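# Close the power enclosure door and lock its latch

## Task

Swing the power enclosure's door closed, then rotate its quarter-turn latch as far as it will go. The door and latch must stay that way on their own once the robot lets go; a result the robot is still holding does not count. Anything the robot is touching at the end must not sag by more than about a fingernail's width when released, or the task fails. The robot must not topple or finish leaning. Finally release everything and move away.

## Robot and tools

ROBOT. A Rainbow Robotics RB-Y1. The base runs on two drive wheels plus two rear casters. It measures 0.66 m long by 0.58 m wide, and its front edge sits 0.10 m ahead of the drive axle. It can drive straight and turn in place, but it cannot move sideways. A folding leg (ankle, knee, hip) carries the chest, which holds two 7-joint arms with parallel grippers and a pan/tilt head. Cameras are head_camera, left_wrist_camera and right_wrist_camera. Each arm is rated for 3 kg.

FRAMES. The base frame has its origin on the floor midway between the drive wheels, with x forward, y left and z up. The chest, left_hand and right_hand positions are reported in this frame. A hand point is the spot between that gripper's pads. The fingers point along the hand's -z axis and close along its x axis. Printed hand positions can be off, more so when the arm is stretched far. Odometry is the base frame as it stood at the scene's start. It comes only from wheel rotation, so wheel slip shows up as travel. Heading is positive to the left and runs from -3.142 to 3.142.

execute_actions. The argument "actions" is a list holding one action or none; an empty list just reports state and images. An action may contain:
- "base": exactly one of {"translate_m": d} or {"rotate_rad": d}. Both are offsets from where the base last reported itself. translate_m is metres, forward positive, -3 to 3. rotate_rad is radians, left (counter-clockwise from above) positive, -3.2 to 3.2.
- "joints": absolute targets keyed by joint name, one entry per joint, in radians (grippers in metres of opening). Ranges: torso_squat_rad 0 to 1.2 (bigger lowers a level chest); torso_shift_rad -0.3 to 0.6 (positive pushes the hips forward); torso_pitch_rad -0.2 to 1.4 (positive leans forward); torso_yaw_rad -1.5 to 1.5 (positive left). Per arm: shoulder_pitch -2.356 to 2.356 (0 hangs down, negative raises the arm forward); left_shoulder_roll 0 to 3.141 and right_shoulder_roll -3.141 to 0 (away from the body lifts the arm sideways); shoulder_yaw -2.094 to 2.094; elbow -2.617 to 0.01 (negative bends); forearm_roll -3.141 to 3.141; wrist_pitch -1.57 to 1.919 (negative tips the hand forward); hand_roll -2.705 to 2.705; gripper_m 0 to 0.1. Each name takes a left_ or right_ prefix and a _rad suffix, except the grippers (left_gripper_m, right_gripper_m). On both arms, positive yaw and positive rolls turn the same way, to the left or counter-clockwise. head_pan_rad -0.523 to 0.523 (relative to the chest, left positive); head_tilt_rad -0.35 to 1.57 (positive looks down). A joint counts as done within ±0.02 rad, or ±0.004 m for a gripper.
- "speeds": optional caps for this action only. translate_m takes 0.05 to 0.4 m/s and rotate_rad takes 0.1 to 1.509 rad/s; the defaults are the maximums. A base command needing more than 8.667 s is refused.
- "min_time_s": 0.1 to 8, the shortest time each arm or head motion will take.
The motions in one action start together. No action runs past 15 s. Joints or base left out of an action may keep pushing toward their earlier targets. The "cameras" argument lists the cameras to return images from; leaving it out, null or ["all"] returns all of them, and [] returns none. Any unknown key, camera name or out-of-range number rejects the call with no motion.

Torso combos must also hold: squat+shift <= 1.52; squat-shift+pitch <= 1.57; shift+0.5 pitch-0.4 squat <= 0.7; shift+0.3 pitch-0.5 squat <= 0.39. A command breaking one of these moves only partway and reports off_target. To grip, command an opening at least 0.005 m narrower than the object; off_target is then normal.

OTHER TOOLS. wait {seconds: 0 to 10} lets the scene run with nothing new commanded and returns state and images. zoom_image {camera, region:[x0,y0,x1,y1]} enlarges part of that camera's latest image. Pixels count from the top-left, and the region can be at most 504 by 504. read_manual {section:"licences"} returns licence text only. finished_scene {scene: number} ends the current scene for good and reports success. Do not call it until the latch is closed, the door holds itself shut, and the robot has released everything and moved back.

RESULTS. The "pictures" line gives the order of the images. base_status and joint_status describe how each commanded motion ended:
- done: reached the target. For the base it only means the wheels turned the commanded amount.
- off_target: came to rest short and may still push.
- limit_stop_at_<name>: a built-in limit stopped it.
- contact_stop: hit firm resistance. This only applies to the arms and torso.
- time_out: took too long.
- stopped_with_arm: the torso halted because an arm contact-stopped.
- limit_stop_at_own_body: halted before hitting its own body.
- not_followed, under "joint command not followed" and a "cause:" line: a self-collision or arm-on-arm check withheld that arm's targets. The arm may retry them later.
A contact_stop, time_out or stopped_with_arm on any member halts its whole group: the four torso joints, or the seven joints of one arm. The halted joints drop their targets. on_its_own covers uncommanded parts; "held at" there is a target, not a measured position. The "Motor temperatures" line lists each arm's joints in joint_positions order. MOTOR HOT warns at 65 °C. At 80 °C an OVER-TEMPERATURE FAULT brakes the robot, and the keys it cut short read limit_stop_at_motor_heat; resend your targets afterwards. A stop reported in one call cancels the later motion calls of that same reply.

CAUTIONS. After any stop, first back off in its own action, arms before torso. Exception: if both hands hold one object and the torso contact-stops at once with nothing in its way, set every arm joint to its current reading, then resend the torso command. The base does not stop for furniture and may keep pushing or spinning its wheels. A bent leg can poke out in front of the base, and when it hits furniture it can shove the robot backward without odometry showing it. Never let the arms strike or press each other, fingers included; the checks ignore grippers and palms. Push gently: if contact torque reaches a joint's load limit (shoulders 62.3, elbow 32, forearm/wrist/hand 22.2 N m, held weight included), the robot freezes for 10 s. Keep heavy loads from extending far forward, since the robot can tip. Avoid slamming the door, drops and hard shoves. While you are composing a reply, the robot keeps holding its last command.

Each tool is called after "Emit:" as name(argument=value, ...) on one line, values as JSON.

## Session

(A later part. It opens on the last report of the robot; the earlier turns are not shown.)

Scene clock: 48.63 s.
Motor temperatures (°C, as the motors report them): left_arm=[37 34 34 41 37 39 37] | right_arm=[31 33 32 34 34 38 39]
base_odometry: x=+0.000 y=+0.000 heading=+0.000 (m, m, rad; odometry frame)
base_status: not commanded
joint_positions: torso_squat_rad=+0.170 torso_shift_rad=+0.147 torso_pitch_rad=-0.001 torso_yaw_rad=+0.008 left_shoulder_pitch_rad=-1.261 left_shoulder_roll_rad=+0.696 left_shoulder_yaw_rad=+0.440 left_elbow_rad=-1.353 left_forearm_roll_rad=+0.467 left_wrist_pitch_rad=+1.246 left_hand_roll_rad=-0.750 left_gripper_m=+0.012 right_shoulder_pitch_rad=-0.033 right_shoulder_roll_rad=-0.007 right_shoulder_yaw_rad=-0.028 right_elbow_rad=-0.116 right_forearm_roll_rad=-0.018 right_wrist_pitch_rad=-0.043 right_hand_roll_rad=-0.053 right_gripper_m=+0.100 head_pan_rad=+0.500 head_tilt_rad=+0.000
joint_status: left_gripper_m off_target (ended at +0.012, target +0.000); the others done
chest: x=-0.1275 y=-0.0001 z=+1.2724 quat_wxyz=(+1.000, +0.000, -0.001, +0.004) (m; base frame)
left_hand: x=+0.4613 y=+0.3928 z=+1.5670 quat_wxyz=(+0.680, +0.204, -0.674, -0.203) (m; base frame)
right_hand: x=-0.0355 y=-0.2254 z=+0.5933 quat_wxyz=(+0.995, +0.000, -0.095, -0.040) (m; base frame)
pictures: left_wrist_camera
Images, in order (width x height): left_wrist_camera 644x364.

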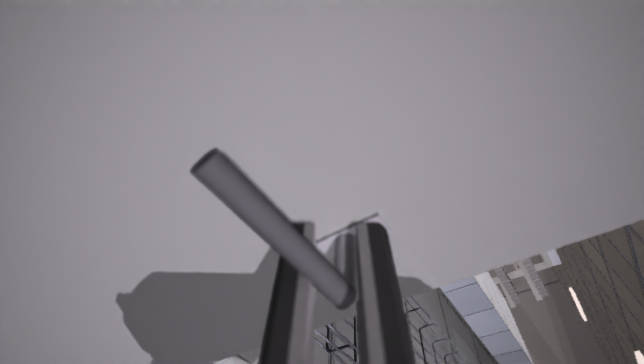

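Emit:
execute_actions(actions=[{"joints":{"left_hand_roll_rad":-0.167,"left_gripper_m":0.035}}], cameras=[])

Emit:
execute_actions(actions=[{"joints":{"torso_yaw_rad":0.035,"torso_shift_rad":0.167}}], cameras=["head_camera","left_wrist_camera"])

Emit:
execute_actions(actions=[{"joints":{"left_hand_roll_rad":0.7},"min_time_s":2}], cameras=["head_camera","left_wrist_camera"])

Scene clock: 51.20 s.
Motor temperatures (°C, as the motors report them): left_arm=[37 34 34 41 37 40 37] | right_arm=[31 33 32 34 34 38 39]
base_odometry: x=+0.000 y=+0.000 heading=+0.000 (m, m, rad; odometry frame)
base_status: not commanded
joint_positions: torso_squat_rad=+0.170 torso_shift_rad=+0.147 torso_pitch_rad=-0.001 torso_yaw_rad=+0.008 left_shoulder_pitch_rad=-1.263 left_shoulder_roll_rad=+0.700 left_shoulder_yaw_rad=+0.442 left_elbow_rad=-1.354 left_forearm_roll_rad=+0.466 left_wrist_pitch_rad=+1.243 left_hand_roll_rad=-0.167 left_gripper_m=+0.035 right_shoulder_pitch_rad=-0.033 right_shoulder_roll_rad=-0.007 right_shoulder_yaw_rad=-0.028 right_elbow_rad=-0.116 right_forearm_roll_rad=-0.018 right_wrist_pitch_rad=-0.043 right_hand_roll_rad=-0.053 right_gripper_m=+0.100 head_pan_rad=+0.500 head_tilt_rad=+0.000
joint_status: all done
chest: x=-0.1272 y=+0.0002 z=+1.2724 quat_wxyz=(+1.000, +0.000, +0.000, +0.004) (m; base frame)
left_hand: x=+0.4602 y=+0.3950 z=+1.5698 quat_wxyz=(+0.707, +0.003, -0.707, +0.002) (m; base frame)
right_hand: x=-0.0354 y=-0.2254 z=+0.5933 quat_wxyz=(+0.995, +0.000, -0.095, -0.040) (m; base frame)
pictures: none
No camera images: the call's "cameras" was empty. Leave "cameras" out to get every camera's image.

Scene clock: 52.00 s.
Motor temperatures (°C, as the motors report them): left_arm=[37 34 34 41 37 40 37] | right_arm=[31 33 32 34 34 38 39]
base_odometry: x=+0.000 y=+0.000 heading=+0.000 (m, m, rad; odometry frame)
base_status: not commanded
joint_positions: torso_squat_rad=+0.170 torso_shift_rad=+0.167 torso_pitch_rad=-0.001 torso_yaw_rad=+0.035 left_shoulder_pitch_rad=-1.263 left_shoulder_roll_rad=+0.700 left_shoulder_yaw_rad=+0.442 left_elbow_rad=-1.354 left_forearm_roll_rad=+0.466 left_wrist_pitch_rad=+1.243 left_hand_roll_rad=-0.167 left_gripper_m=+0.035 right_shoulder_pitch_rad=-0.033 right_shoulder_roll_rad=-0.007 right_shoulder_yaw_rad=-0.028 right_elbow_rad=-0.116 right_forearm_roll_rad=-0.018 right_wrist_pitch_rad=-0.043 right_hand_roll_rad=-0.053 right_gripper_m=+0.100 head_pan_rad=+0.500 head_tilt_rad=+0.000
joint_status: all done
chest: x=-0.1135 y=+0.0002 z=+1.2702 quat_wxyz=(+1.000, +0.000, +0.000, +0.017) (m; base frame)
left_hand: x=+0.4631 y=+0.4107 z=+1.5676 quat_wxyz=(+0.707, +0.013, -0.707, +0.012) (m; base frame)
right_hand: x=-0.0157 y=-0.2228 z=+0.5912 quat_wxyz=(+0.995, +0.001, -0.095, -0.026) (m; base frame)
pictures: head_camera, left_wrist_camera
Images, in order (width x height): head_camera 896x504, left_wrist_camera 644x364.

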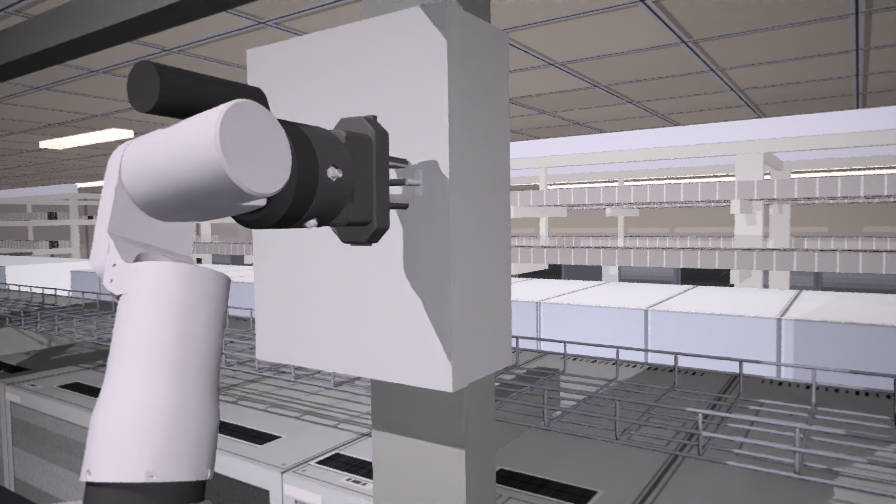

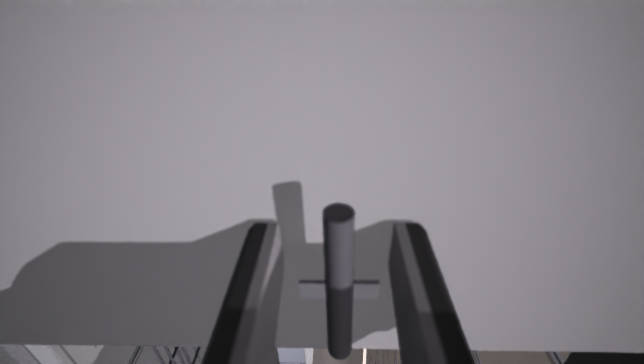

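Scene clock: 54.30 s.
Motor temperatures (°C, as the motors report them): left_arm=[37 34 34 41 37 40 37] | right_arm=[31 33 32 34 34 38 39]
base_odometry: x=+0.000 y=+0.000 heading=+0.000 (m, m, rad; odometry frame)
base_status: not commanded
joint_positions: torso_squat_rad=+0.170 torso_shift_rad=+0.167 torso_pitch_rad=-0.001 torso_yaw_rad=+0.036 left_shoulder_pitch_rad=-1.259 left_shoulder_roll_rad=+0.700 left_shoulder_yaw_rad=+0.442 left_elbow_rad=-1.352 left_forearm_roll_rad=+0.465 left_wrist_pitch_rad=+1.246 left_hand_roll_rad=+0.699 left_gripper_m=+0.036 right_shoulder_pitch_rad=-0.033 right_shoulder_roll_rad=-0.007 right_shoulder_yaw_rad=-0.028 right_elbow_rad=-0.116 right_forearm_roll_rad=-0.018 right_wrist_pitch_rad=-0.043 right_hand_roll_rad=-0.053 right_gripper_m=+0.100 head_pan_rad=+0.500 head_tilt_rad=+0.000
joint_status: all done
chest: x=-0.1136 y=+0.0005 z=+1.2702 quat_wxyz=(+1.000, +0.000, +0.000, +0.018) (m; base frame)
left_hand: x=+0.4633 y=+0.4133 z=+1.5641 quat_wxyz=(+0.639, -0.283, -0.645, +0.310) (m; base frame)
right_hand: x=-0.0156 y=-0.2229 z=+0.5914 quat_wxyz=(+0.995, +0.001, -0.095, -0.026) (m; base frame)
pictures: head_camera, left_wrist_camera
Images, in order (width x height): head_camera 896x504, left_wrist_camera 644x364.

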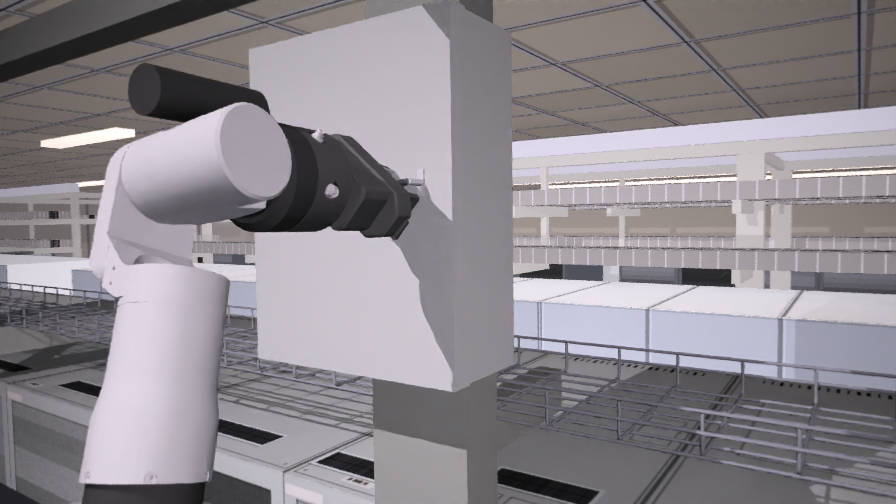

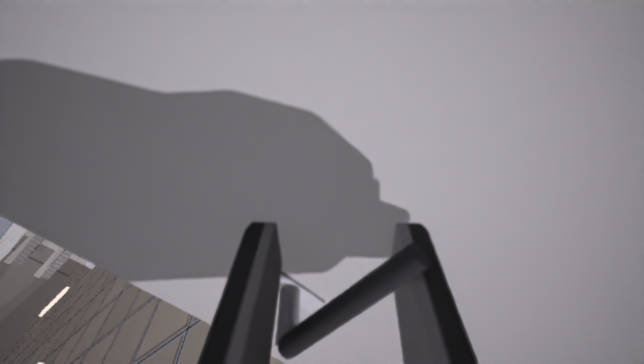

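Emit:
execute_actions(actions=[{"joints":{"left_hand_roll_rad":-0.167}}], cameras=[])

Emit:
execute_actions(actions=[{"joints":{"torso_yaw_rad":0.055,"torso_shift_rad":0.187,"torso_squat_rad":0.31}}], cameras=["head_camera","left_wrist_camera"])

Emit:
zoom_image(camera="head_camera", region=[340,100,560,400])

Scene clock: 56.33 s.
Motor temperatures (°C, as the motors report them): left_arm=[38 34 34 41 37 41 37] | right_arm=[31 33 32 34 34 38 39]
base_odometry: x=+0.000 y=+0.000 heading=+0.000 (m, m, rad; odometry frame)
base_status: not commanded
joint_positions: torso_squat_rad=+0.170 torso_shift_rad=+0.167 torso_pitch_rad=-0.001 torso_yaw_rad=+0.035 left_shoulder_pitch_rad=-1.263 left_shoulder_roll_rad=+0.700 left_shoulder_yaw_rad=+0.442 left_elbow_rad=-1.354 left_forearm_roll_rad=+0.466 left_wrist_pitch_rad=+1.243 left_hand_roll_rad=-0.167 left_gripper_m=+0.035 right_shoulder_pitch_rad=-0.033 right_shoulder_roll_rad=-0.007 right_shoulder_yaw_rad=-0.028 right_elbow_rad=-0.116 right_forearm_roll_rad=-0.018 right_wrist_pitch_rad=-0.043 right_hand_roll_rad=-0.053 right_gripper_m=+0.100 head_pan_rad=+0.500 head_tilt_rad=+0.000
joint_status: all done
chest: x=-0.1136 y=+0.0002 z=+1.2702 quat_wxyz=(+1.000, +0.000, +0.000, +0.018) (m; base frame)
left_hand: x=+0.4627 y=+0.4113 z=+1.5677 quat_wxyz=(+0.707, +0.013, -0.707, +0.012) (m; base frame)
right_hand: x=-0.0157 y=-0.2228 z=+0.5912 quat_wxyz=(+0.995, +0.001, -0.095, -0.026) (m; base frame)
pictures: none
No camera images: the call's "cameras" was empty. Leave "cameras" out to get every camera's image.

Scene clock: 57.57 s.
Motor temperatures (°C, as the motors report them): left_arm=[38 34 34 41 37 41 37] | right_arm=[31 33 32 34 34 38 39]
base_odometry: x=+0.000 y=+0.000 heading=+0.000 (m, m, rad; odometry frame)
base_status: not commanded
joint_positions: torso_squat_rad=+0.310 torso_shift_rad=+0.186 torso_pitch_rad=-0.002 torso_yaw_rad=+0.055 left_shoulder_pitch_rad=-1.269 left_shoulder_roll_rad=+0.701 left_shoulder_yaw_rad=+0.442 left_elbow_rad=-1.357 left_forearm_roll_rad=+0.466 left_wrist_pitch_rad=+1.241 left_hand_roll_rad=-0.167 left_gripper_m=+0.036 right_shoulder_pitch_rad=-0.033 right_shoulder_roll_rad=-0.007 right_shoulder_yaw_rad=-0.028 right_elbow_rad=-0.116 right_forearm_roll_rad=-0.018 right_wrist_pitch_rad=-0.043 right_hand_roll_rad=-0.053 right_gripper_m=+0.100 head_pan_rad=+0.500 head_tilt_rad=+0.000
joint_status: all done
chest: x=-0.1051 y=-0.0003 z=+1.2450 quat_wxyz=(+1.000, +0.000, -0.001, +0.027) (m; base frame)
left_hand: x=+0.4608 y=+0.4208 z=+1.5486 quat_wxyz=(+0.703, +0.020, -0.711, +0.018) (m; base frame)
right_hand: x=-0.0018 y=-0.2207 z=+0.5659 quat_wxyz=(+0.995, +0.002, -0.096, -0.016) (m; base frame)
pictures: head_camera, left_wrist_camera
Images, in order (width x height): head_camera 896x504, left_wrist_camera 644x364.

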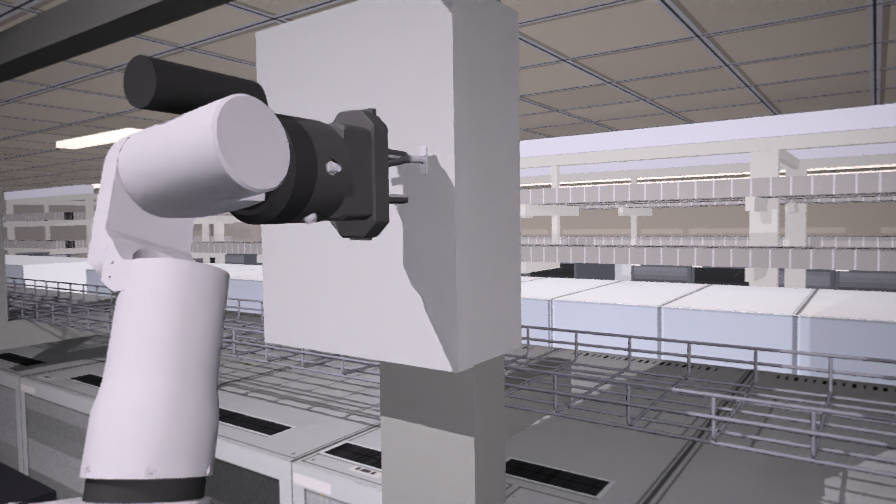

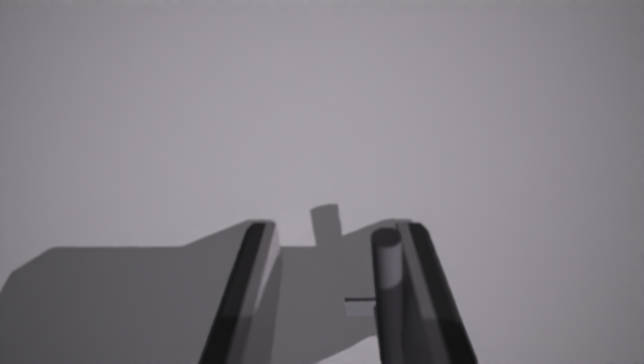

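Region (340, 100, 560, 400) of head_camera's 896x504 image, scaled by 1.680, with more detail than that image has; it fills the left 370 columns of this view, and the rest is white.

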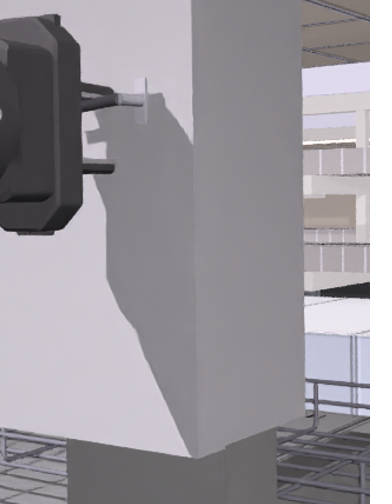

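Emit:
execute_actions(actions=[{"joints":{"torso_shift_rad":0.2,"torso_squat_rad":0.29}}], cameras=["left_wrist_camera"])

Emit:
execute_actions(actions=[{"joints":{"torso_shift_rad":0.204,"torso_squat_rad":0.35}}], cameras=["head_camera","left_wrist_camera"])

Scene clock: 59.13 s.
Motor temperatures (°C, as the motors report them): left_arm=[38 34 34 41 37 41 37] | right_arm=[31 33 32 34 34 38 39]
base_odometry: x=+0.000 y=+0.000 heading=+0.000 (m, m, rad; odometry frame)
base_status: not commanded
joint_positions: torso_squat_rad=+0.291 torso_shift_rad=+0.198 torso_pitch_rad=-0.005 torso_yaw_rad=+0.056 left_shoulder_pitch_rad=-1.266 left_shoulder_roll_rad=+0.700 left_shoulder_yaw_rad=+0.442 left_elbow_rad=-1.357 left_forearm_roll_rad=+0.467 left_wrist_pitch_rad=+1.245 left_hand_roll_rad=-0.167 left_gripper_m=+0.036 right_shoulder_pitch_rad=-0.033 right_shoulder_roll_rad=-0.007 right_shoulder_yaw_rad=-0.028 right_elbow_rad=-0.116 right_forearm_roll_rad=-0.018 right_wrist_pitch_rad=-0.043 right_hand_roll_rad=-0.053 right_gripper_m=+0.100 head_pan_rad=+0.500 head_tilt_rad=+0.000
joint_status: all done
chest: x=-0.0975 y=-0.0004 z=+1.2475 quat_wxyz=(+1.000, +0.000, -0.002, +0.028) (m; base frame)
left_hand: x=+0.4681 y=+0.4208 z=+1.5498 quat_wxyz=(+0.704, +0.020, -0.709, +0.018) (m; base frame)
right_hand: x=+0.0076 y=-0.2208 z=+0.5686 quat_wxyz=(+0.995, +0.002, -0.097, -0.016) (m; base frame)
pictures: left_wrist_camera
Images, in order (width x height): left_wrist_camera 644x364.

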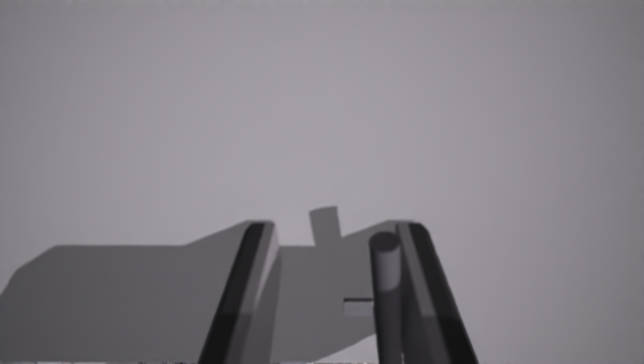

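Scene clock: 60.03 s.
Motor temperatures (°C, as the motors report them): left_arm=[38 34 34 41 37 41 37] | right_arm=[31 33 32 34 34 38 39]
base_odometry: x=+0.000 y=+0.000 heading=+0.000 (m, m, rad; odometry frame)
base_status: not commanded
joint_positions: torso_squat_rad=+0.350 torso_shift_rad=+0.203 torso_pitch_rad=-0.004 torso_yaw_rad=+0.055 left_shoulder_pitch_rad=-1.275 left_shoulder_roll_rad=+0.704 left_shoulder_yaw_rad=+0.444 left_elbow_rad=-1.360 left_forearm_roll_rad=+0.467 left_wrist_pitch_rad=+1.239 left_hand_roll_rad=-0.167 left_gripper_m=+0.036 right_shoulder_pitch_rad=-0.033 right_shoulder_roll_rad=-0.007 right_shoulder_yaw_rad=-0.028 right_elbow_rad=-0.116 right_forearm_roll_rad=-0.018 right_wrist_pitch_rad=-0.043 right_hand_roll_rad=-0.053 right_gripper_m=+0.100 head_pan_rad=+0.500 head_tilt_rad=+0.000
joint_status: all done
chest: x=-0.0970 y=-0.0006 z=+1.2339 quat_wxyz=(+1.000, +0.001, -0.002, +0.028) (m; base frame)
left_hand: x=+0.4656 y=+0.4205 z=+1.5452 quat_wxyz=(+0.697, +0.021, -0.716, +0.018) (m; base frame)
right_hand: x=+0.0078 y=-0.2206 z=+0.5549 quat_wxyz=(+0.995, +0.003, -0.097, -0.016) (m; base frame)
pictures: head_camera, left_wrist_camera
Images, in order (width x height): head_camera 896x504, left_wrist_camera 644x364.

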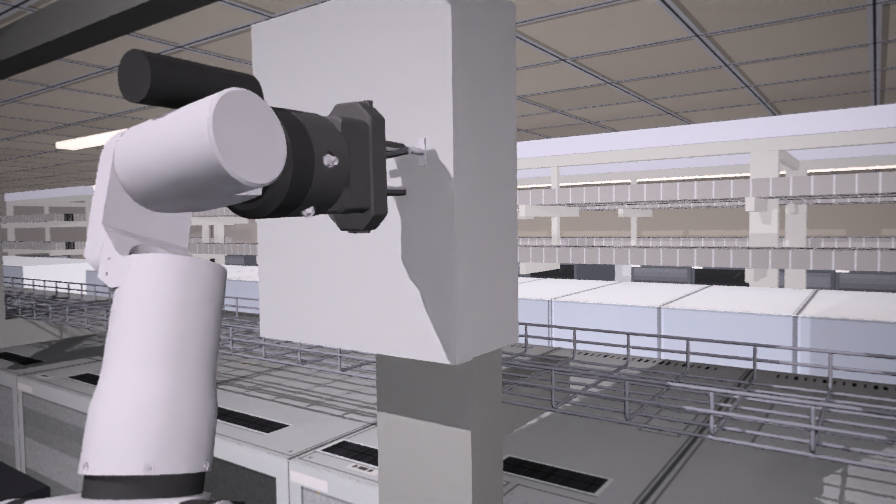

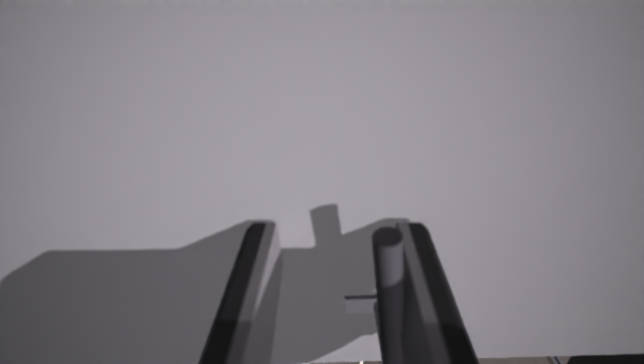

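Emit:
execute_actions(actions=[{"joints":{"torso_shift_rad":0.187,"torso_squat_rad":0.13}}], cameras=["left_wrist_camera"])

Emit:
execute_actions(actions=[{"joints":{"torso_shift_rad":0.205,"left_shoulder_pitch_rad":-1.32},"min_time_s":1}], cameras=["head_camera","left_wrist_camera"])

Scene clock: 62.63 s.
Motor temperatures (°C, as the motors report them): left_arm=[38 34 34 41 37 43 37] | right_arm=[31 33 32 34 34 38 39]
base_odometry: x=+0.000 y=+0.000 heading=+0.000 (m, m, rad; odometry frame)
base_status: not commanded
joint_positions: torso_squat_rad=+0.130 torso_shift_rad=+0.186 torso_pitch_rad=-0.003 torso_yaw_rad=+0.056 left_shoulder_pitch_rad=-1.262 left_shoulder_roll_rad=+0.701 left_shoulder_yaw_rad=+0.443 left_elbow_rad=-1.355 left_forearm_roll_rad=+0.466 left_wrist_pitch_rad=+1.245 left_hand_roll_rad=-0.167 left_gripper_m=+0.034 right_shoulder_pitch_rad=-0.033 right_shoulder_roll_rad=-0.007 right_shoulder_yaw_rad=-0.028 right_elbow_rad=-0.116 right_forearm_roll_rad=-0.018 right_wrist_pitch_rad=-0.043 right_hand_roll_rad=-0.053 right_gripper_m=+0.100 head_pan_rad=+0.500 head_tilt_rad=+0.000
joint_status: all done
chest: x=-0.1004 y=+0.0003 z=+1.2720 quat_wxyz=(+1.000, +0.000, -0.001, +0.028) (m; base frame)
left_hand: x=+0.4664 y=+0.4239 z=+1.5701 quat_wxyz=(+0.707, +0.021, -0.707, +0.020) (m; base frame)
right_hand: x=+0.0033 y=-0.2209 z=+0.5932 quat_wxyz=(+0.995, +0.002, -0.096, -0.016) (m; base frame)
pictures: left_wrist_camera
Images, in order (width x height): left_wrist_camera 644x364.

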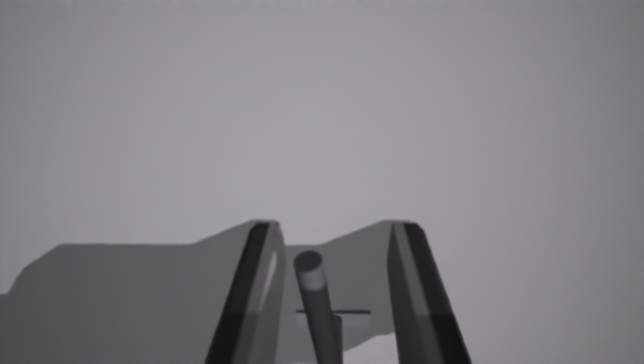

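Scene clock: 64.10 s.
Motor temperatures (°C, as the motors report them): left_arm=[38 34 34 41 37 43 37] | right_arm=[31 33 32 34 34 38 39]
base_odometry: x=+0.000 y=+0.000 heading=+0.000 (m, m, rad; odometry frame)
base_status: not commanded
joint_positions: torso_squat_rad=+0.131 torso_shift_rad=+0.196 torso_pitch_rad=-0.009 torso_yaw_rad=+0.058 left_shoulder_pitch_rad=-1.282 left_shoulder_roll_rad=+0.703 left_shoulder_yaw_rad=+0.445 left_elbow_rad=-1.349 left_forearm_roll_rad=+0.464 left_wrist_pitch_rad=+1.252 left_hand_roll_rad=-0.167 left_gripper_m=+0.036 right_shoulder_pitch_rad=-0.033 right_shoulder_roll_rad=-0.007 right_shoulder_yaw_rad=-0.028 right_elbow_rad=-0.116 right_forearm_roll_rad=-0.018 right_wrist_pitch_rad=-0.043 right_hand_roll_rad=-0.053 right_gripper_m=+0.100 head_pan_rad=+0.500 head_tilt_rad=+0.000
joint_status: torso_shift_rad contact_stop (moved +0.010 of +0.019); left_shoulder_pitch_rad contact_stop (moved -0.020 of -0.058)
on_its_own: left_shoulder_pitch_rad is held at -1.286, not at your -1.320, since a contact_stop
chest: x=-0.0957 y=+0.0006 z=+1.2706 quat_wxyz=(+1.000, -0.001, -0.004, +0.029) (m; base frame)
left_hand: x=+0.4661 y=+0.4236 z=+1.5798 quat_wxyz=(+0.702, +0.019, -0.712, +0.020) (m; base frame)
right_hand: x=+0.0127 y=-0.2206 z=+0.5926 quat_wxyz=(+0.995, +0.002, -0.099, -0.015) (m; base frame)
pictures: head_camera, left_wrist_camera
Images, in order (width x height): head_camera 896x504, left_wrist_camera 644x364.

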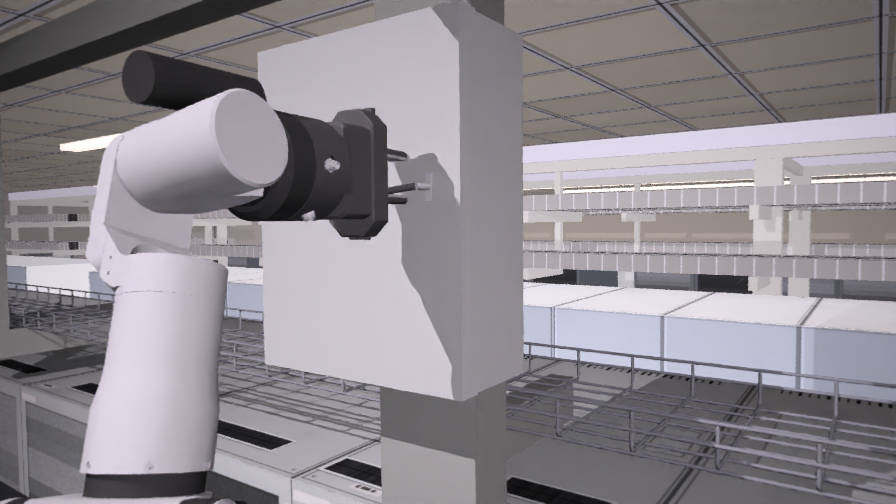

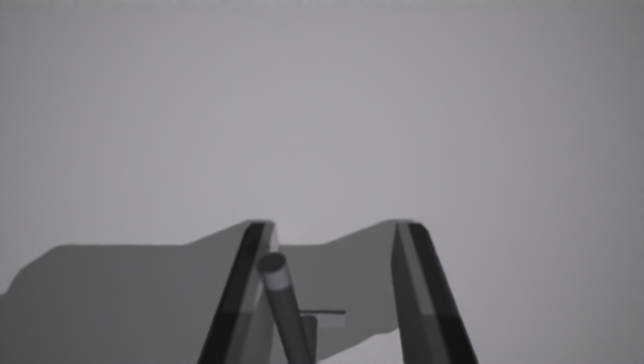

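Emit:
execute_actions(actions=[{"joints":{"torso_shift_rad":0.175,"left_shoulder_pitch_rad":-1.264,"left_shoulder_roll_rad":0.7,"left_shoulder_yaw_rad":0.442,"left_elbow_rad":-1.354,"left_forearm_roll_rad":0.466,"left_wrist_pitch_rad":1.243}}], cameras=[])

Emit:
execute_actions(actions=[{"joints":{"torso_shift_rad":0.157,"torso_yaw_rad":0.015,"torso_squat_rad":0.29,"torso_pitch_rad":0,"left_hand_roll_rad":0.35},"min_time_s":1}], cameras=["left_wrist_camera"])

Emit:
execute_actions(actions=[{"joints":{"left_hand_roll_rad":0.9},"min_time_s":1.2}], cameras=["head_camera","left_wrist_camera"])

Scene clock: 67.23 s.
Motor temperatures (°C, as the motors report them): left_arm=[38 34 34 41 37 44 37] | right_arm=[31 33 32 34 34 38 39]
base_odometry: x=+0.000 y=+0.000 heading=+0.000 (m, m, rad; odometry frame)
base_status: not commanded
joint_positions: torso_squat_rad=+0.131 torso_shift_rad=+0.175 torso_pitch_rad=-0.008 torso_yaw_rad=+0.057 left_shoulder_pitch_rad=-1.264 left_shoulder_roll_rad=+0.700 left_shoulder_yaw_rad=+0.442 left_elbow_rad=-1.354 left_forearm_roll_rad=+0.466 left_wrist_pitch_rad=+1.243 left_hand_roll_rad=-0.167 left_gripper_m=+0.035 right_shoulder_pitch_rad=-0.033 right_shoulder_roll_rad=-0.007 right_shoulder_yaw_rad=-0.028 right_elbow_rad=-0.116 right_forearm_roll_rad=-0.018 right_wrist_pitch_rad=-0.043 right_hand_roll_rad=-0.053 right_gripper_m=+0.100 head_pan_rad=+0.500 head_tilt_rad=+0.000
joint_status: all done
chest: x=-0.1095 y=+0.0002 z=+1.2733 quat_wxyz=(+1.000, +0.000, -0.004, +0.029) (m; base frame)
left_hand: x=+0.4552 y=+0.4238 z=+1.5753 quat_wxyz=(+0.704, +0.021, -0.710, +0.020) (m; base frame)
right_hand: x=-0.0021 y=-0.2206 z=+0.5950 quat_wxyz=(+0.995, +0.002, -0.098, -0.015) (m; base frame)
pictures: none
No camera images: the call's "cameras" was empty. Leave "cameras" out to get every camera's image.

Scene clock: 68.57 s.
Motor temperatures (°C, as the motors report them): left_arm=[38 34 34 41 37 43 37] | right_arm=[31 33 32 34 34 38 39]
base_odometry: x=+0.000 y=+0.000 heading=+0.000 (m, m, rad; odometry frame)
base_status: not commanded
joint_positions: torso_squat_rad=+0.290 torso_shift_rad=+0.157 torso_pitch_rad=-0.001 torso_yaw_rad=+0.015 left_shoulder_pitch_rad=-1.267 left_shoulder_roll_rad=+0.704 left_shoulder_yaw_rad=+0.444 left_elbow_rad=-1.356 left_forearm_roll_rad=+0.465 left_wrist_pitch_rad=+1.241 left_hand_roll_rad=+0.350 left_gripper_m=+0.037 right_shoulder_pitch_rad=-0.033 right_shoulder_roll_rad=-0.007 right_shoulder_yaw_rad=-0.028 right_elbow_rad=-0.116 right_forearm_roll_rad=-0.018 right_wrist_pitch_rad=-0.043 right_hand_roll_rad=-0.053 right_gripper_m=+0.100 head_pan_rad=+0.500 head_tilt_rad=+0.000
joint_status: all done
chest: x=-0.1237 y=+0.0003 z=+1.2525 quat_wxyz=(+1.000, +0.000, -0.001, +0.008) (m; base frame)
left_hand: x=+0.4584 y=+0.4015 z=+1.5545 quat_wxyz=(+0.679, -0.174, -0.689, +0.186) (m; base frame)
right_hand: x=-0.0300 y=-0.2247 z=+0.5735 quat_wxyz=(+0.995, +0.000, -0.095, -0.036) (m; base frame)
pictures: left_wrist_camera
Images, in order (width x height): left_wrist_camera 644x364.

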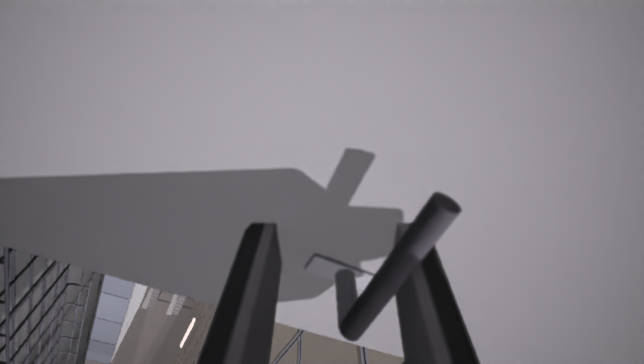

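Scene clock: 70.07 s.
Motor temperatures (°C, as the motors report them): left_arm=[38 34 34 41 37 44 37] | right_arm=[31 33 32 34 34 38 39]
base_odometry: x=+0.000 y=+0.000 heading=+0.000 (m, m, rad; odometry frame)
base_status: not commanded
joint_positions: torso_squat_rad=+0.290 torso_shift_rad=+0.156 torso_pitch_rad=-0.002 torso_yaw_rad=+0.015 left_shoulder_pitch_rad=-1.274 left_shoulder_roll_rad=+0.706 left_shoulder_yaw_rad=+0.445 left_elbow_rad=-1.360 left_forearm_roll_rad=+0.465 left_wrist_pitch_rad=+1.238 left_hand_roll_rad=+0.899 left_gripper_m=+0.038 right_shoulder_pitch_rad=-0.033 right_shoulder_roll_rad=-0.007 right_shoulder_yaw_rad=-0.028 right_elbow_rad=-0.116 right_forearm_roll_rad=-0.018 right_wrist_pitch_rad=-0.043 right_hand_roll_rad=-0.053 right_gripper_m=+0.100 head_pan_rad=+0.500 head_tilt_rad=+0.000
joint_status: all done
chest: x=-0.1245 y=-0.0001 z=+1.2525 quat_wxyz=(+1.000, +0.000, -0.001, +0.008) (m; base frame)
left_hand: x=+0.4545 y=+0.4004 z=+1.5623 quat_wxyz=(+0.598, -0.357, -0.621, +0.359) (m; base frame)
right_hand: x=-0.0299 y=-0.2245 z=+0.5735 quat_wxyz=(+0.995, +0.000, -0.096, -0.036) (m; base frame)
pictures: head_camera, left_wrist_camera
Images, in order (width x height): head_camera 896x504, left_wrist_camera 644x364.

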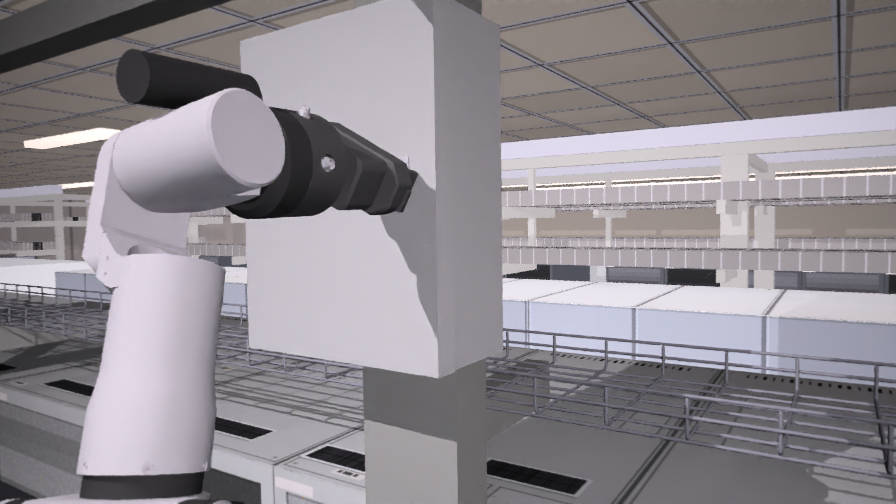

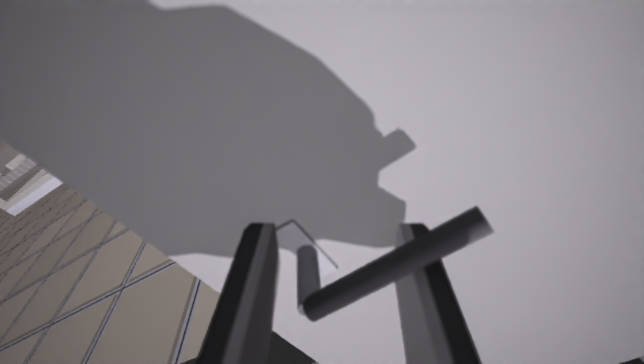

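Emit:
execute_actions(actions=[{"joints":{"left_hand_roll_rad":0.1,"torso_squat_rad":0.27,"torso_yaw_rad":0.025}}], cameras=[])

Emit:
execute_actions(actions=[{"joints":{"torso_shift_rad":0.183}}], cameras=["left_wrist_camera"])

Emit:
execute_actions(actions=[{"joints":{"left_hand_roll_rad":0.8},"min_time_s":1.5}], cameras=["head_camera","left_wrist_camera"])

Scene clock: 72.60 s.
Motor temperatures (°C, as the motors report them): left_arm=[38 34 34 42 37 46 37] | right_arm=[31 33 32 34 34 38 39]
base_odometry: x=+0.000 y=+0.000 heading=+0.000 (m, m, rad; odometry frame)
base_status: not commanded
joint_positions: torso_squat_rad=+0.270 torso_shift_rad=+0.157 torso_pitch_rad=+0.000 torso_yaw_rad=+0.025 left_shoulder_pitch_rad=-1.265 left_shoulder_roll_rad=+0.700 left_shoulder_yaw_rad=+0.442 left_elbow_rad=-1.354 left_forearm_roll_rad=+0.466 left_wrist_pitch_rad=+1.243 left_hand_roll_rad=+0.100 left_gripper_m=+0.035 right_shoulder_pitch_rad=-0.033 right_shoulder_roll_rad=-0.007 right_shoulder_yaw_rad=-0.028 right_elbow_rad=-0.116 right_forearm_roll_rad=-0.018 right_wrist_pitch_rad=-0.043 right_hand_roll_rad=-0.053 right_gripper_m=+0.100 head_pan_rad=+0.500 head_tilt_rad=+0.000
joint_status: all done
chest: x=-0.1227 y=+0.0001 z=+1.2563 quat_wxyz=(+1.000, +0.000, +0.000, +0.012) (m; base frame)
left_hand: x=+0.4575 y=+0.4051 z=+1.5545 quat_wxyz=(+0.699, -0.085, -0.702, +0.102) (m; base frame)
right_hand: x=-0.0274 y=-0.2238 z=+0.5772 quat_wxyz=(+0.995, +0.000, -0.095, -0.031) (m; base frame)
pictures: none
No camera images: the call's "cameras" was empty. Leave "cameras" out to get every camera's image.

Scene clock: 73.80 s.
Motor temperatures (°C, as the motors report them): left_arm=[38 34 34 42 37 46 37] | right_arm=[31 33 32 34 34 38 39]
base_odometry: x=+0.000 y=+0.000 heading=+0.000 (m, m, rad; odometry frame)
base_status: not commanded
joint_positions: torso_squat_rad=+0.271 torso_shift_rad=+0.177 torso_pitch_rad=-0.008 torso_yaw_rad=+0.027 left_shoulder_pitch_rad=-1.264 left_shoulder_roll_rad=+0.701 left_shoulder_yaw_rad=+0.442 left_elbow_rad=-1.356 left_forearm_roll_rad=+0.466 left_wrist_pitch_rad=+1.244 left_hand_roll_rad=+0.100 left_gripper_m=+0.035 right_shoulder_pitch_rad=-0.033 right_shoulder_roll_rad=-0.007 right_shoulder_yaw_rad=-0.028 right_elbow_rad=-0.116 right_forearm_roll_rad=-0.018 right_wrist_pitch_rad=-0.043 right_hand_roll_rad=-0.053 right_gripper_m=+0.100 head_pan_rad=+0.500 head_tilt_rad=+0.000
joint_status: torso_shift_rad contact_stop (moved +0.020 of +0.026)
chest: x=-0.1119 y=+0.0000 z=+1.2538 quat_wxyz=(+1.000, +0.000, -0.004, +0.013) (m; base frame)
left_hand: x=+0.4650 y=+0.4058 z=+1.5568 quat_wxyz=(+0.696, -0.085, -0.705, +0.102) (m; base frame)
right_hand: x=-0.0109 y=-0.2237 z=+0.5755 quat_wxyz=(+0.995, +0.001, -0.099, -0.030) (m; base frame)
pictures: left_wrist_camera
Images, in order (width x height): left_wrist_camera 644x364.

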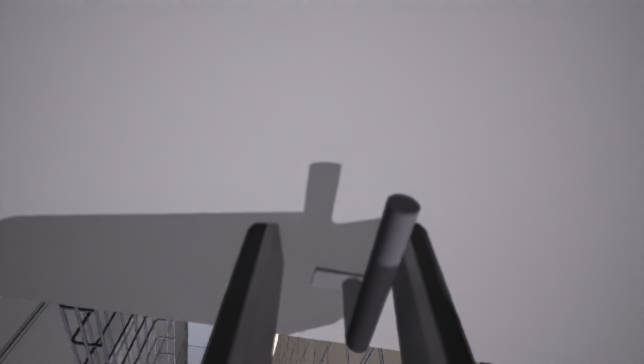

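not run: a stop came earlier in this reply.

Keep pressure, roll.

Emit:
execute_actions(actions=[{"joints":{"left_hand_roll_rad":0.7},"min_time_s":1.5}], cameras=["head_camera","left_wrist_camera"])

Emit:
zoom_image(camera="head_camera", region=[380,250,560,400])

Scene clock: 75.97 s.
Motor temperatures (°C, as the motors report them): left_arm=[38 34 34 42 37 45 37] | right_arm=[31 33 32 34 34 38 39]
base_odometry: x=+0.000 y=+0.000 heading=+0.000 (m, m, rad; odometry frame)
base_status: not commanded
joint_positions: torso_squat_rad=+0.271 torso_shift_rad=+0.177 torso_pitch_rad=-0.008 torso_yaw_rad=+0.027 left_shoulder_pitch_rad=-1.268 left_shoulder_roll_rad=+0.702 left_shoulder_yaw_rad=+0.443 left_elbow_rad=-1.357 left_forearm_roll_rad=+0.466 left_wrist_pitch_rad=+1.242 left_hand_roll_rad=+0.699 left_gripper_m=+0.037 right_shoulder_pitch_rad=-0.033 right_shoulder_roll_rad=-0.007 right_shoulder_yaw_rad=-0.028 right_elbow_rad=-0.116 right_forearm_roll_rad=-0.018 right_wrist_pitch_rad=-0.043 right_hand_roll_rad=-0.053 right_gripper_m=+0.100 head_pan_rad=+0.500 head_tilt_rad=+0.000
joint_status: all done
chest: x=-0.1117 y=-0.0001 z=+1.2538 quat_wxyz=(+1.000, +0.000, -0.004, +0.013) (m; base frame)
left_hand: x=+0.4640 y=+0.4054 z=+1.5603 quat_wxyz=(+0.633, -0.290, -0.652, +0.302) (m; base frame)
right_hand: x=-0.0109 y=-0.2235 z=+0.5754 quat_wxyz=(+0.995, +0.001, -0.099, -0.030) (m; base frame)
pictures: head_camera, left_wrist_camera
Images, in order (width x height): head_camera 896x504, left_wrist_camera 644x364.

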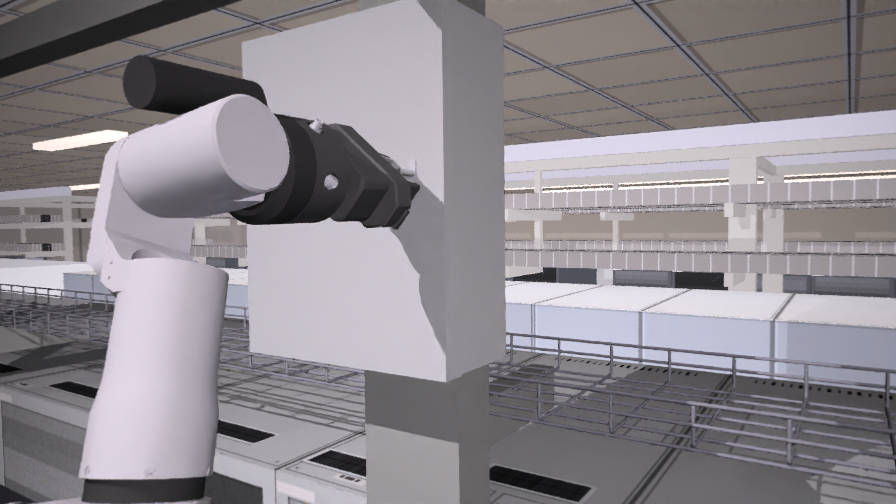

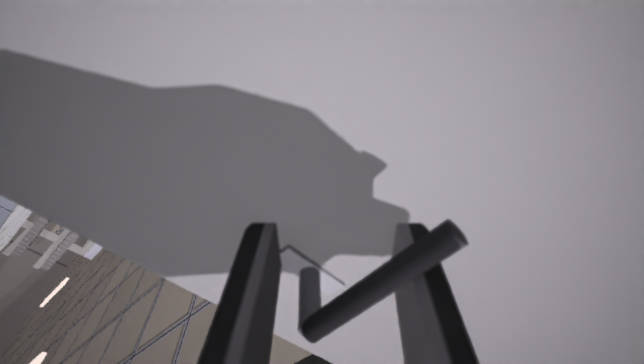

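Region (380, 250, 560, 400) of head_camera's 896x504 image, scaled by 2.800, with more detail than that image has.

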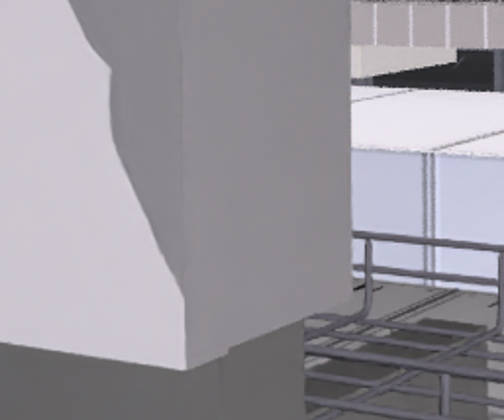

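Emit:
execute_actions(actions=[{"joints":{"left_gripper_m":0.01}}], cameras=["left_wrist_camera"])

Scene clock: 77.23 s.
Motor temperatures (°C, as the motors report them): left_arm=[38 34 34 42 37 45 37] | right_arm=[31 33 32 34 34 38 39]
base_odometry: x=+0.000 y=+0.000 heading=+0.000 (m, m, rad; odometry frame)
base_status: not commanded
joint_positions: torso_squat_rad=+0.271 torso_shift_rad=+0.177 torso_pitch_rad=-0.008 torso_yaw_rad=+0.027 left_shoulder_pitch_rad=-1.268 left_shoulder_roll_rad=+0.702 left_shoulder_yaw_rad=+0.443 left_elbow_rad=-1.357 left_forearm_roll_rad=+0.466 left_wrist_pitch_rad=+1.242 left_hand_roll_rad=+0.699 left_gripper_m=+0.036 right_shoulder_pitch_rad=-0.033 right_shoulder_roll_rad=-0.007 right_shoulder_yaw_rad=-0.028 right_elbow_rad=-0.116 right_forearm_roll_rad=-0.018 right_wrist_pitch_rad=-0.043 right_hand_roll_rad=-0.053 right_gripper_m=+0.100 head_pan_rad=+0.500 head_tilt_rad=+0.000
joint_status: left_gripper_m off_target (ended at +0.036, target +0.010)
chest: x=-0.1117 y=-0.0001 z=+1.2538 quat_wxyz=(+1.000, +0.000, -0.004, +0.013) (m; base frame)
left_hand: x=+0.4640 y=+0.4055 z=+1.5603 quat_wxyz=(+0.633, -0.290, -0.652, +0.302) (m; base frame)
right_hand: x=-0.0109 y=-0.2235 z=+0.5754 quat_wxyz=(+0.995, +0.001, -0.099, -0.030) (m; base frame)
pictures: left_wrist_camera
Images, in order (width x height): left_wrist_camera 644x364.

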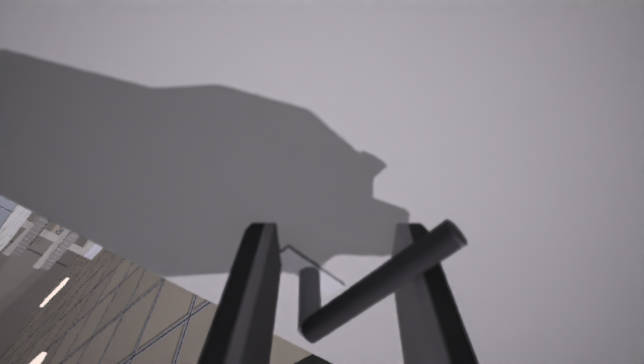

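Emit:
execute_actions(actions=[{"joints":{"left_gripper_m":0.036,"left_hand_roll_rad":-0.3,"torso_shift_rad":0.16,"torso_squat_rad":0.15,"torso_pitch_rad":0}}], cameras=["left_wrist_camera"])

Emit:
execute_actions(actions=[{"joints":{"left_shoulder_pitch_rad":-1.31,"torso_yaw_rad":0.05,"torso_shift_rad":0.192,"torso_squat_rad":0.1},"min_time_s":1}], cameras=["head_camera","left_wrist_camera"])

Scene clock: 79.93 s.
Motor temperatures (°C, as the motors report them): left_arm=[38 34 34 41 37 45 37] | right_arm=[31 33 32 34 34 38 39]
base_odometry: x=+0.000 y=+0.000 heading=+0.000 (m, m, rad; odometry frame)
base_status: not commanded
joint_positions: torso_squat_rad=+0.150 torso_shift_rad=+0.160 torso_pitch_rad=+0.000 torso_yaw_rad=+0.026 left_shoulder_pitch_rad=-1.264 left_shoulder_roll_rad=+0.700 left_shoulder_yaw_rad=+0.442 left_elbow_rad=-1.354 left_forearm_roll_rad=+0.466 left_wrist_pitch_rad=+1.243 left_hand_roll_rad=-0.300 left_gripper_m=+0.036 right_shoulder_pitch_rad=-0.033 right_shoulder_roll_rad=-0.007 right_shoulder_yaw_rad=-0.028 right_elbow_rad=-0.116 right_forearm_roll_rad=-0.018 right_wrist_pitch_rad=-0.043 right_hand_roll_rad=-0.053 right_gripper_m=+0.100 head_pan_rad=+0.500 head_tilt_rad=+0.000
joint_status: all done
chest: x=-0.1177 y=+0.0002 z=+1.2732 quat_wxyz=(+1.000, +0.000, +0.000, +0.013) (m; base frame)
left_hand: x=+0.4623 y=+0.4056 z=+1.5708 quat_wxyz=(+0.706, +0.057, -0.705, -0.038) (m; base frame)
right_hand: x=-0.0224 y=-0.2237 z=+0.5941 quat_wxyz=(+0.995, +0.000, -0.095, -0.030) (m; base frame)
pictures: left_wrist_camera
Images, in order (width x height): left_wrist_camera 644x364.

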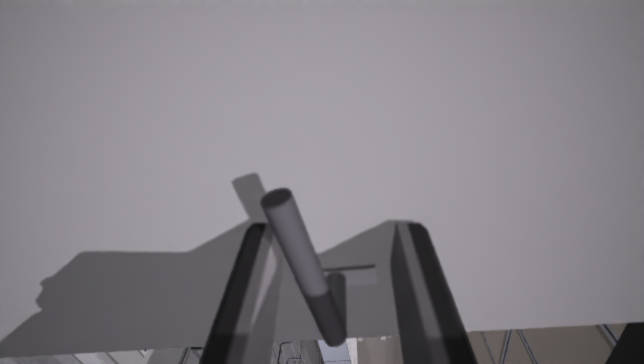

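Scene clock: 90.40 s.
Motor temperatures (°C, as the motors report them): left_arm=[39 34 34 41 38 49 37] | right_arm=[31 33 32 34 34 38 39]
TORQUE FAULT: left_wrist_pitch_rad reached its load limit. The robot stopped for 10 seconds, dropped its targets and accepts commands again. The stop added 9.3 s to the call and to motion_time.
base_odometry: x=+0.000 y=+0.000 heading=+0.000 (m, m, rad; odometry frame)
base_status: not commanded
joint_positions: torso_squat_rad=+0.111 torso_shift_rad=+0.182 torso_pitch_rad=-0.006 torso_yaw_rad=+0.046 left_shoulder_pitch_rad=-1.275 left_shoulder_roll_rad=+0.696 left_shoulder_yaw_rad=+0.441 left_elbow_rad=-1.355 left_forearm_roll_rad=+0.468 left_wrist_pitch_rad=+1.251 left_hand_roll_rad=-0.300 left_gripper_m=+0.036 right_shoulder_pitch_rad=-0.033 right_shoulder_roll_rad=-0.007 right_shoulder_yaw_rad=-0.028 right_elbow_rad=-0.116 right_forearm_roll_rad=-0.018 right_wrist_pitch_rad=-0.043 right_hand_roll_rad=-0.053 right_gripper_m=+0.100 head_pan_rad=+0.500 head_tilt_rad=+0.000
joint_status: torso_squat_rad contact_stop (moved -0.039 of -0.050); torso_shift_rad contact_stop (moved +0.022 of +0.032); torso_yaw_rad contact_stop (moved +0.020 of +0.024); left_shoulder_pitch_rad torque_fault (moved -0.011 of -0.046)
on_its_own: left_shoulder_pitch_rad is held at -1.278, not at your -1.310, since a torque_fault
chest: x=-0.1038 y=-0.0001 z=+1.2741 quat_wxyz=(+1.000, +0.000, -0.003, +0.023) (m; base frame)
left_hand: x=+0.4655 y=+0.4118 z=+1.5789 quat_wxyz=(+0.703, +0.060, -0.707, -0.035) (m; base frame)
right_hand: x=+0.0002 y=-0.2219 z=+0.5956 quat_wxyz=(+0.995, +0.002, -0.098, -0.020) (m; base frame)
pictures: head_camera, left_wrist_camera
Images, in order (width x height): head_camera 896x504, left_wrist_camera 644x364.

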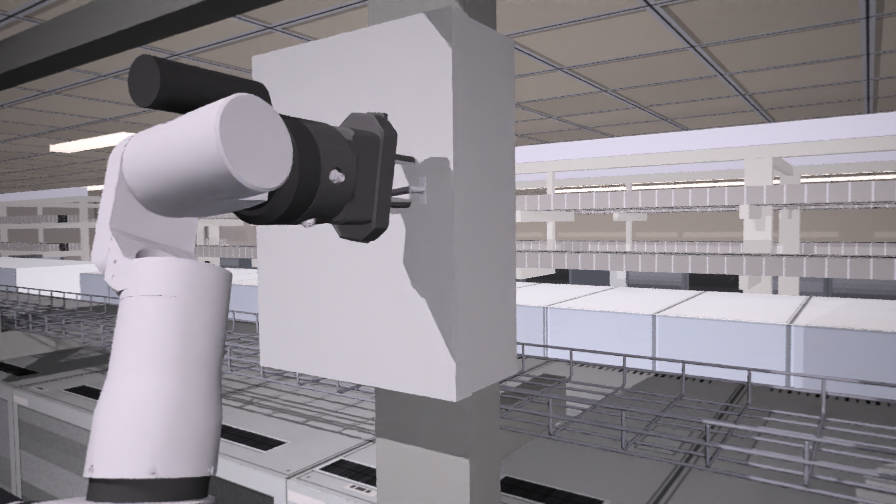

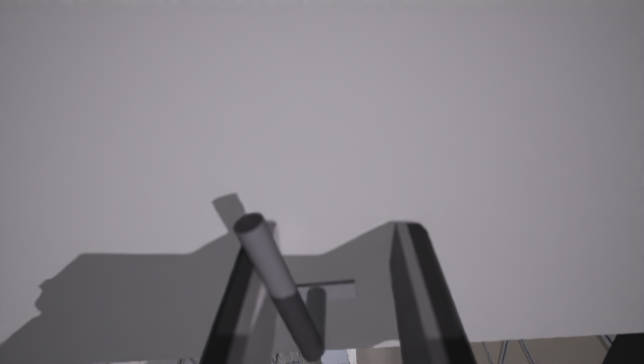

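Emit:
execute_actions(actions=[{"joints":{"torso_shift_rad":0.17,"torso_squat_rad":0.21,"torso_yaw_rad":0.043,"torso_pitch_rad":0,"left_hand_roll_rad":0.04,"left_shoulder_pitch_rad":-1.264,"left_shoulder_roll_rad":0.7,"left_shoulder_yaw_rad":0.442,"left_elbow_rad":-1.354,"left_forearm_roll_rad":0.466,"left_wrist_pitch_rad":1.243}}], cameras=["left_wrist_camera"])

Emit:
execute_actions(actions=[{"joints":{"torso_shift_rad":0.176,"left_gripper_m":0}}], cameras=["left_wrist_camera"])

Emit:
execute_actions(actions=[{"joints":{"torso_squat_rad":0.27,"torso_yaw_rad":0.038,"left_hand_roll_rad":0.35},"min_time_s":1}], cameras=["left_wrist_camera"])

Scene clock: 92.83 s.
Motor temperatures (°C, as the motors report them): left_arm=[39 34 34 41 38 49 37] | right_arm=[31 33 32 34 34 38 39]
base_odometry: x=+0.000 y=+0.000 heading=+0.000 (m, m, rad; odometry frame)
base_status: not commanded
joint_positions: torso_squat_rad=+0.115 torso_shift_rad=+0.181 torso_pitch_rad=-0.008 torso_yaw_rad=+0.047 left_shoulder_pitch_rad=-1.272 left_shoulder_roll_rad=+0.695 left_shoulder_yaw_rad=+0.440 left_elbow_rad=-1.355 left_forearm_roll_rad=+0.469 left_wrist_pitch_rad=+1.249 left_hand_roll_rad=-0.285 left_gripper_m=+0.036 right_shoulder_pitch_rad=-0.033 right_shoulder_roll_rad=-0.007 right_shoulder_yaw_rad=-0.028 right_elbow_rad=-0.116 right_forearm_roll_rad=-0.018 right_wrist_pitch_rad=-0.043 right_hand_roll_rad=-0.053 right_gripper_m=+0.100 head_pan_rad=+0.500 head_tilt_rad=+0.000
joint_status: torso_squat_rad stopped_with_arm (moved +0.004 of +0.099); left_forearm_roll_rad contact_stop (moved +0.000 of -0.002); left_wrist_pitch_rad contact_stop (moved -0.002 of -0.008); left_hand_roll_rad contact_stop_at_left_forearm_roll_rad (moved +0.015 of +0.340); the others done
on_its_own: torso_squat_rad is held at +0.115, not at your +0.210, since it stopped_with_arm; left_hand_roll_rad is held at -0.285, not at your +0.040, since a contact_stop
chest: x=-0.1055 y=+0.0000 z=+1.2740 quat_wxyz=(+1.000, +0.000, -0.004, +0.023) (m; base frame)
left_hand: x=+0.4641 y=+0.4119 z=+1.5782 quat_wxyz=(+0.704, +0.055, -0.708, -0.029) (m; base frame)
right_hand: x=-0.0002 y=-0.2218 z=+0.5957 quat_wxyz=(+0.995, +0.002, -0.099, -0.020) (m; base frame)
pictures: left_wrist_camera
Images, in order (width x height): left_wrist_camera 644x364.

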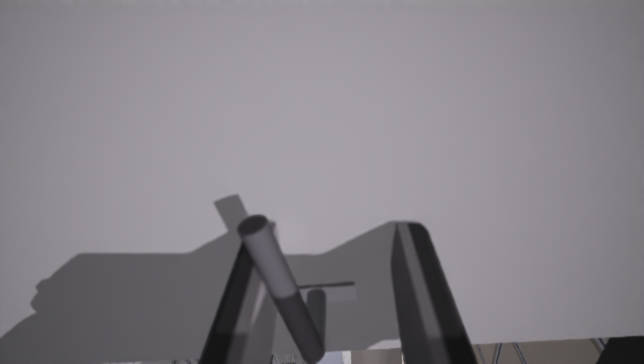

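not run: a stop came earlier in this reply.

not run: a stop came earlier in this reply.


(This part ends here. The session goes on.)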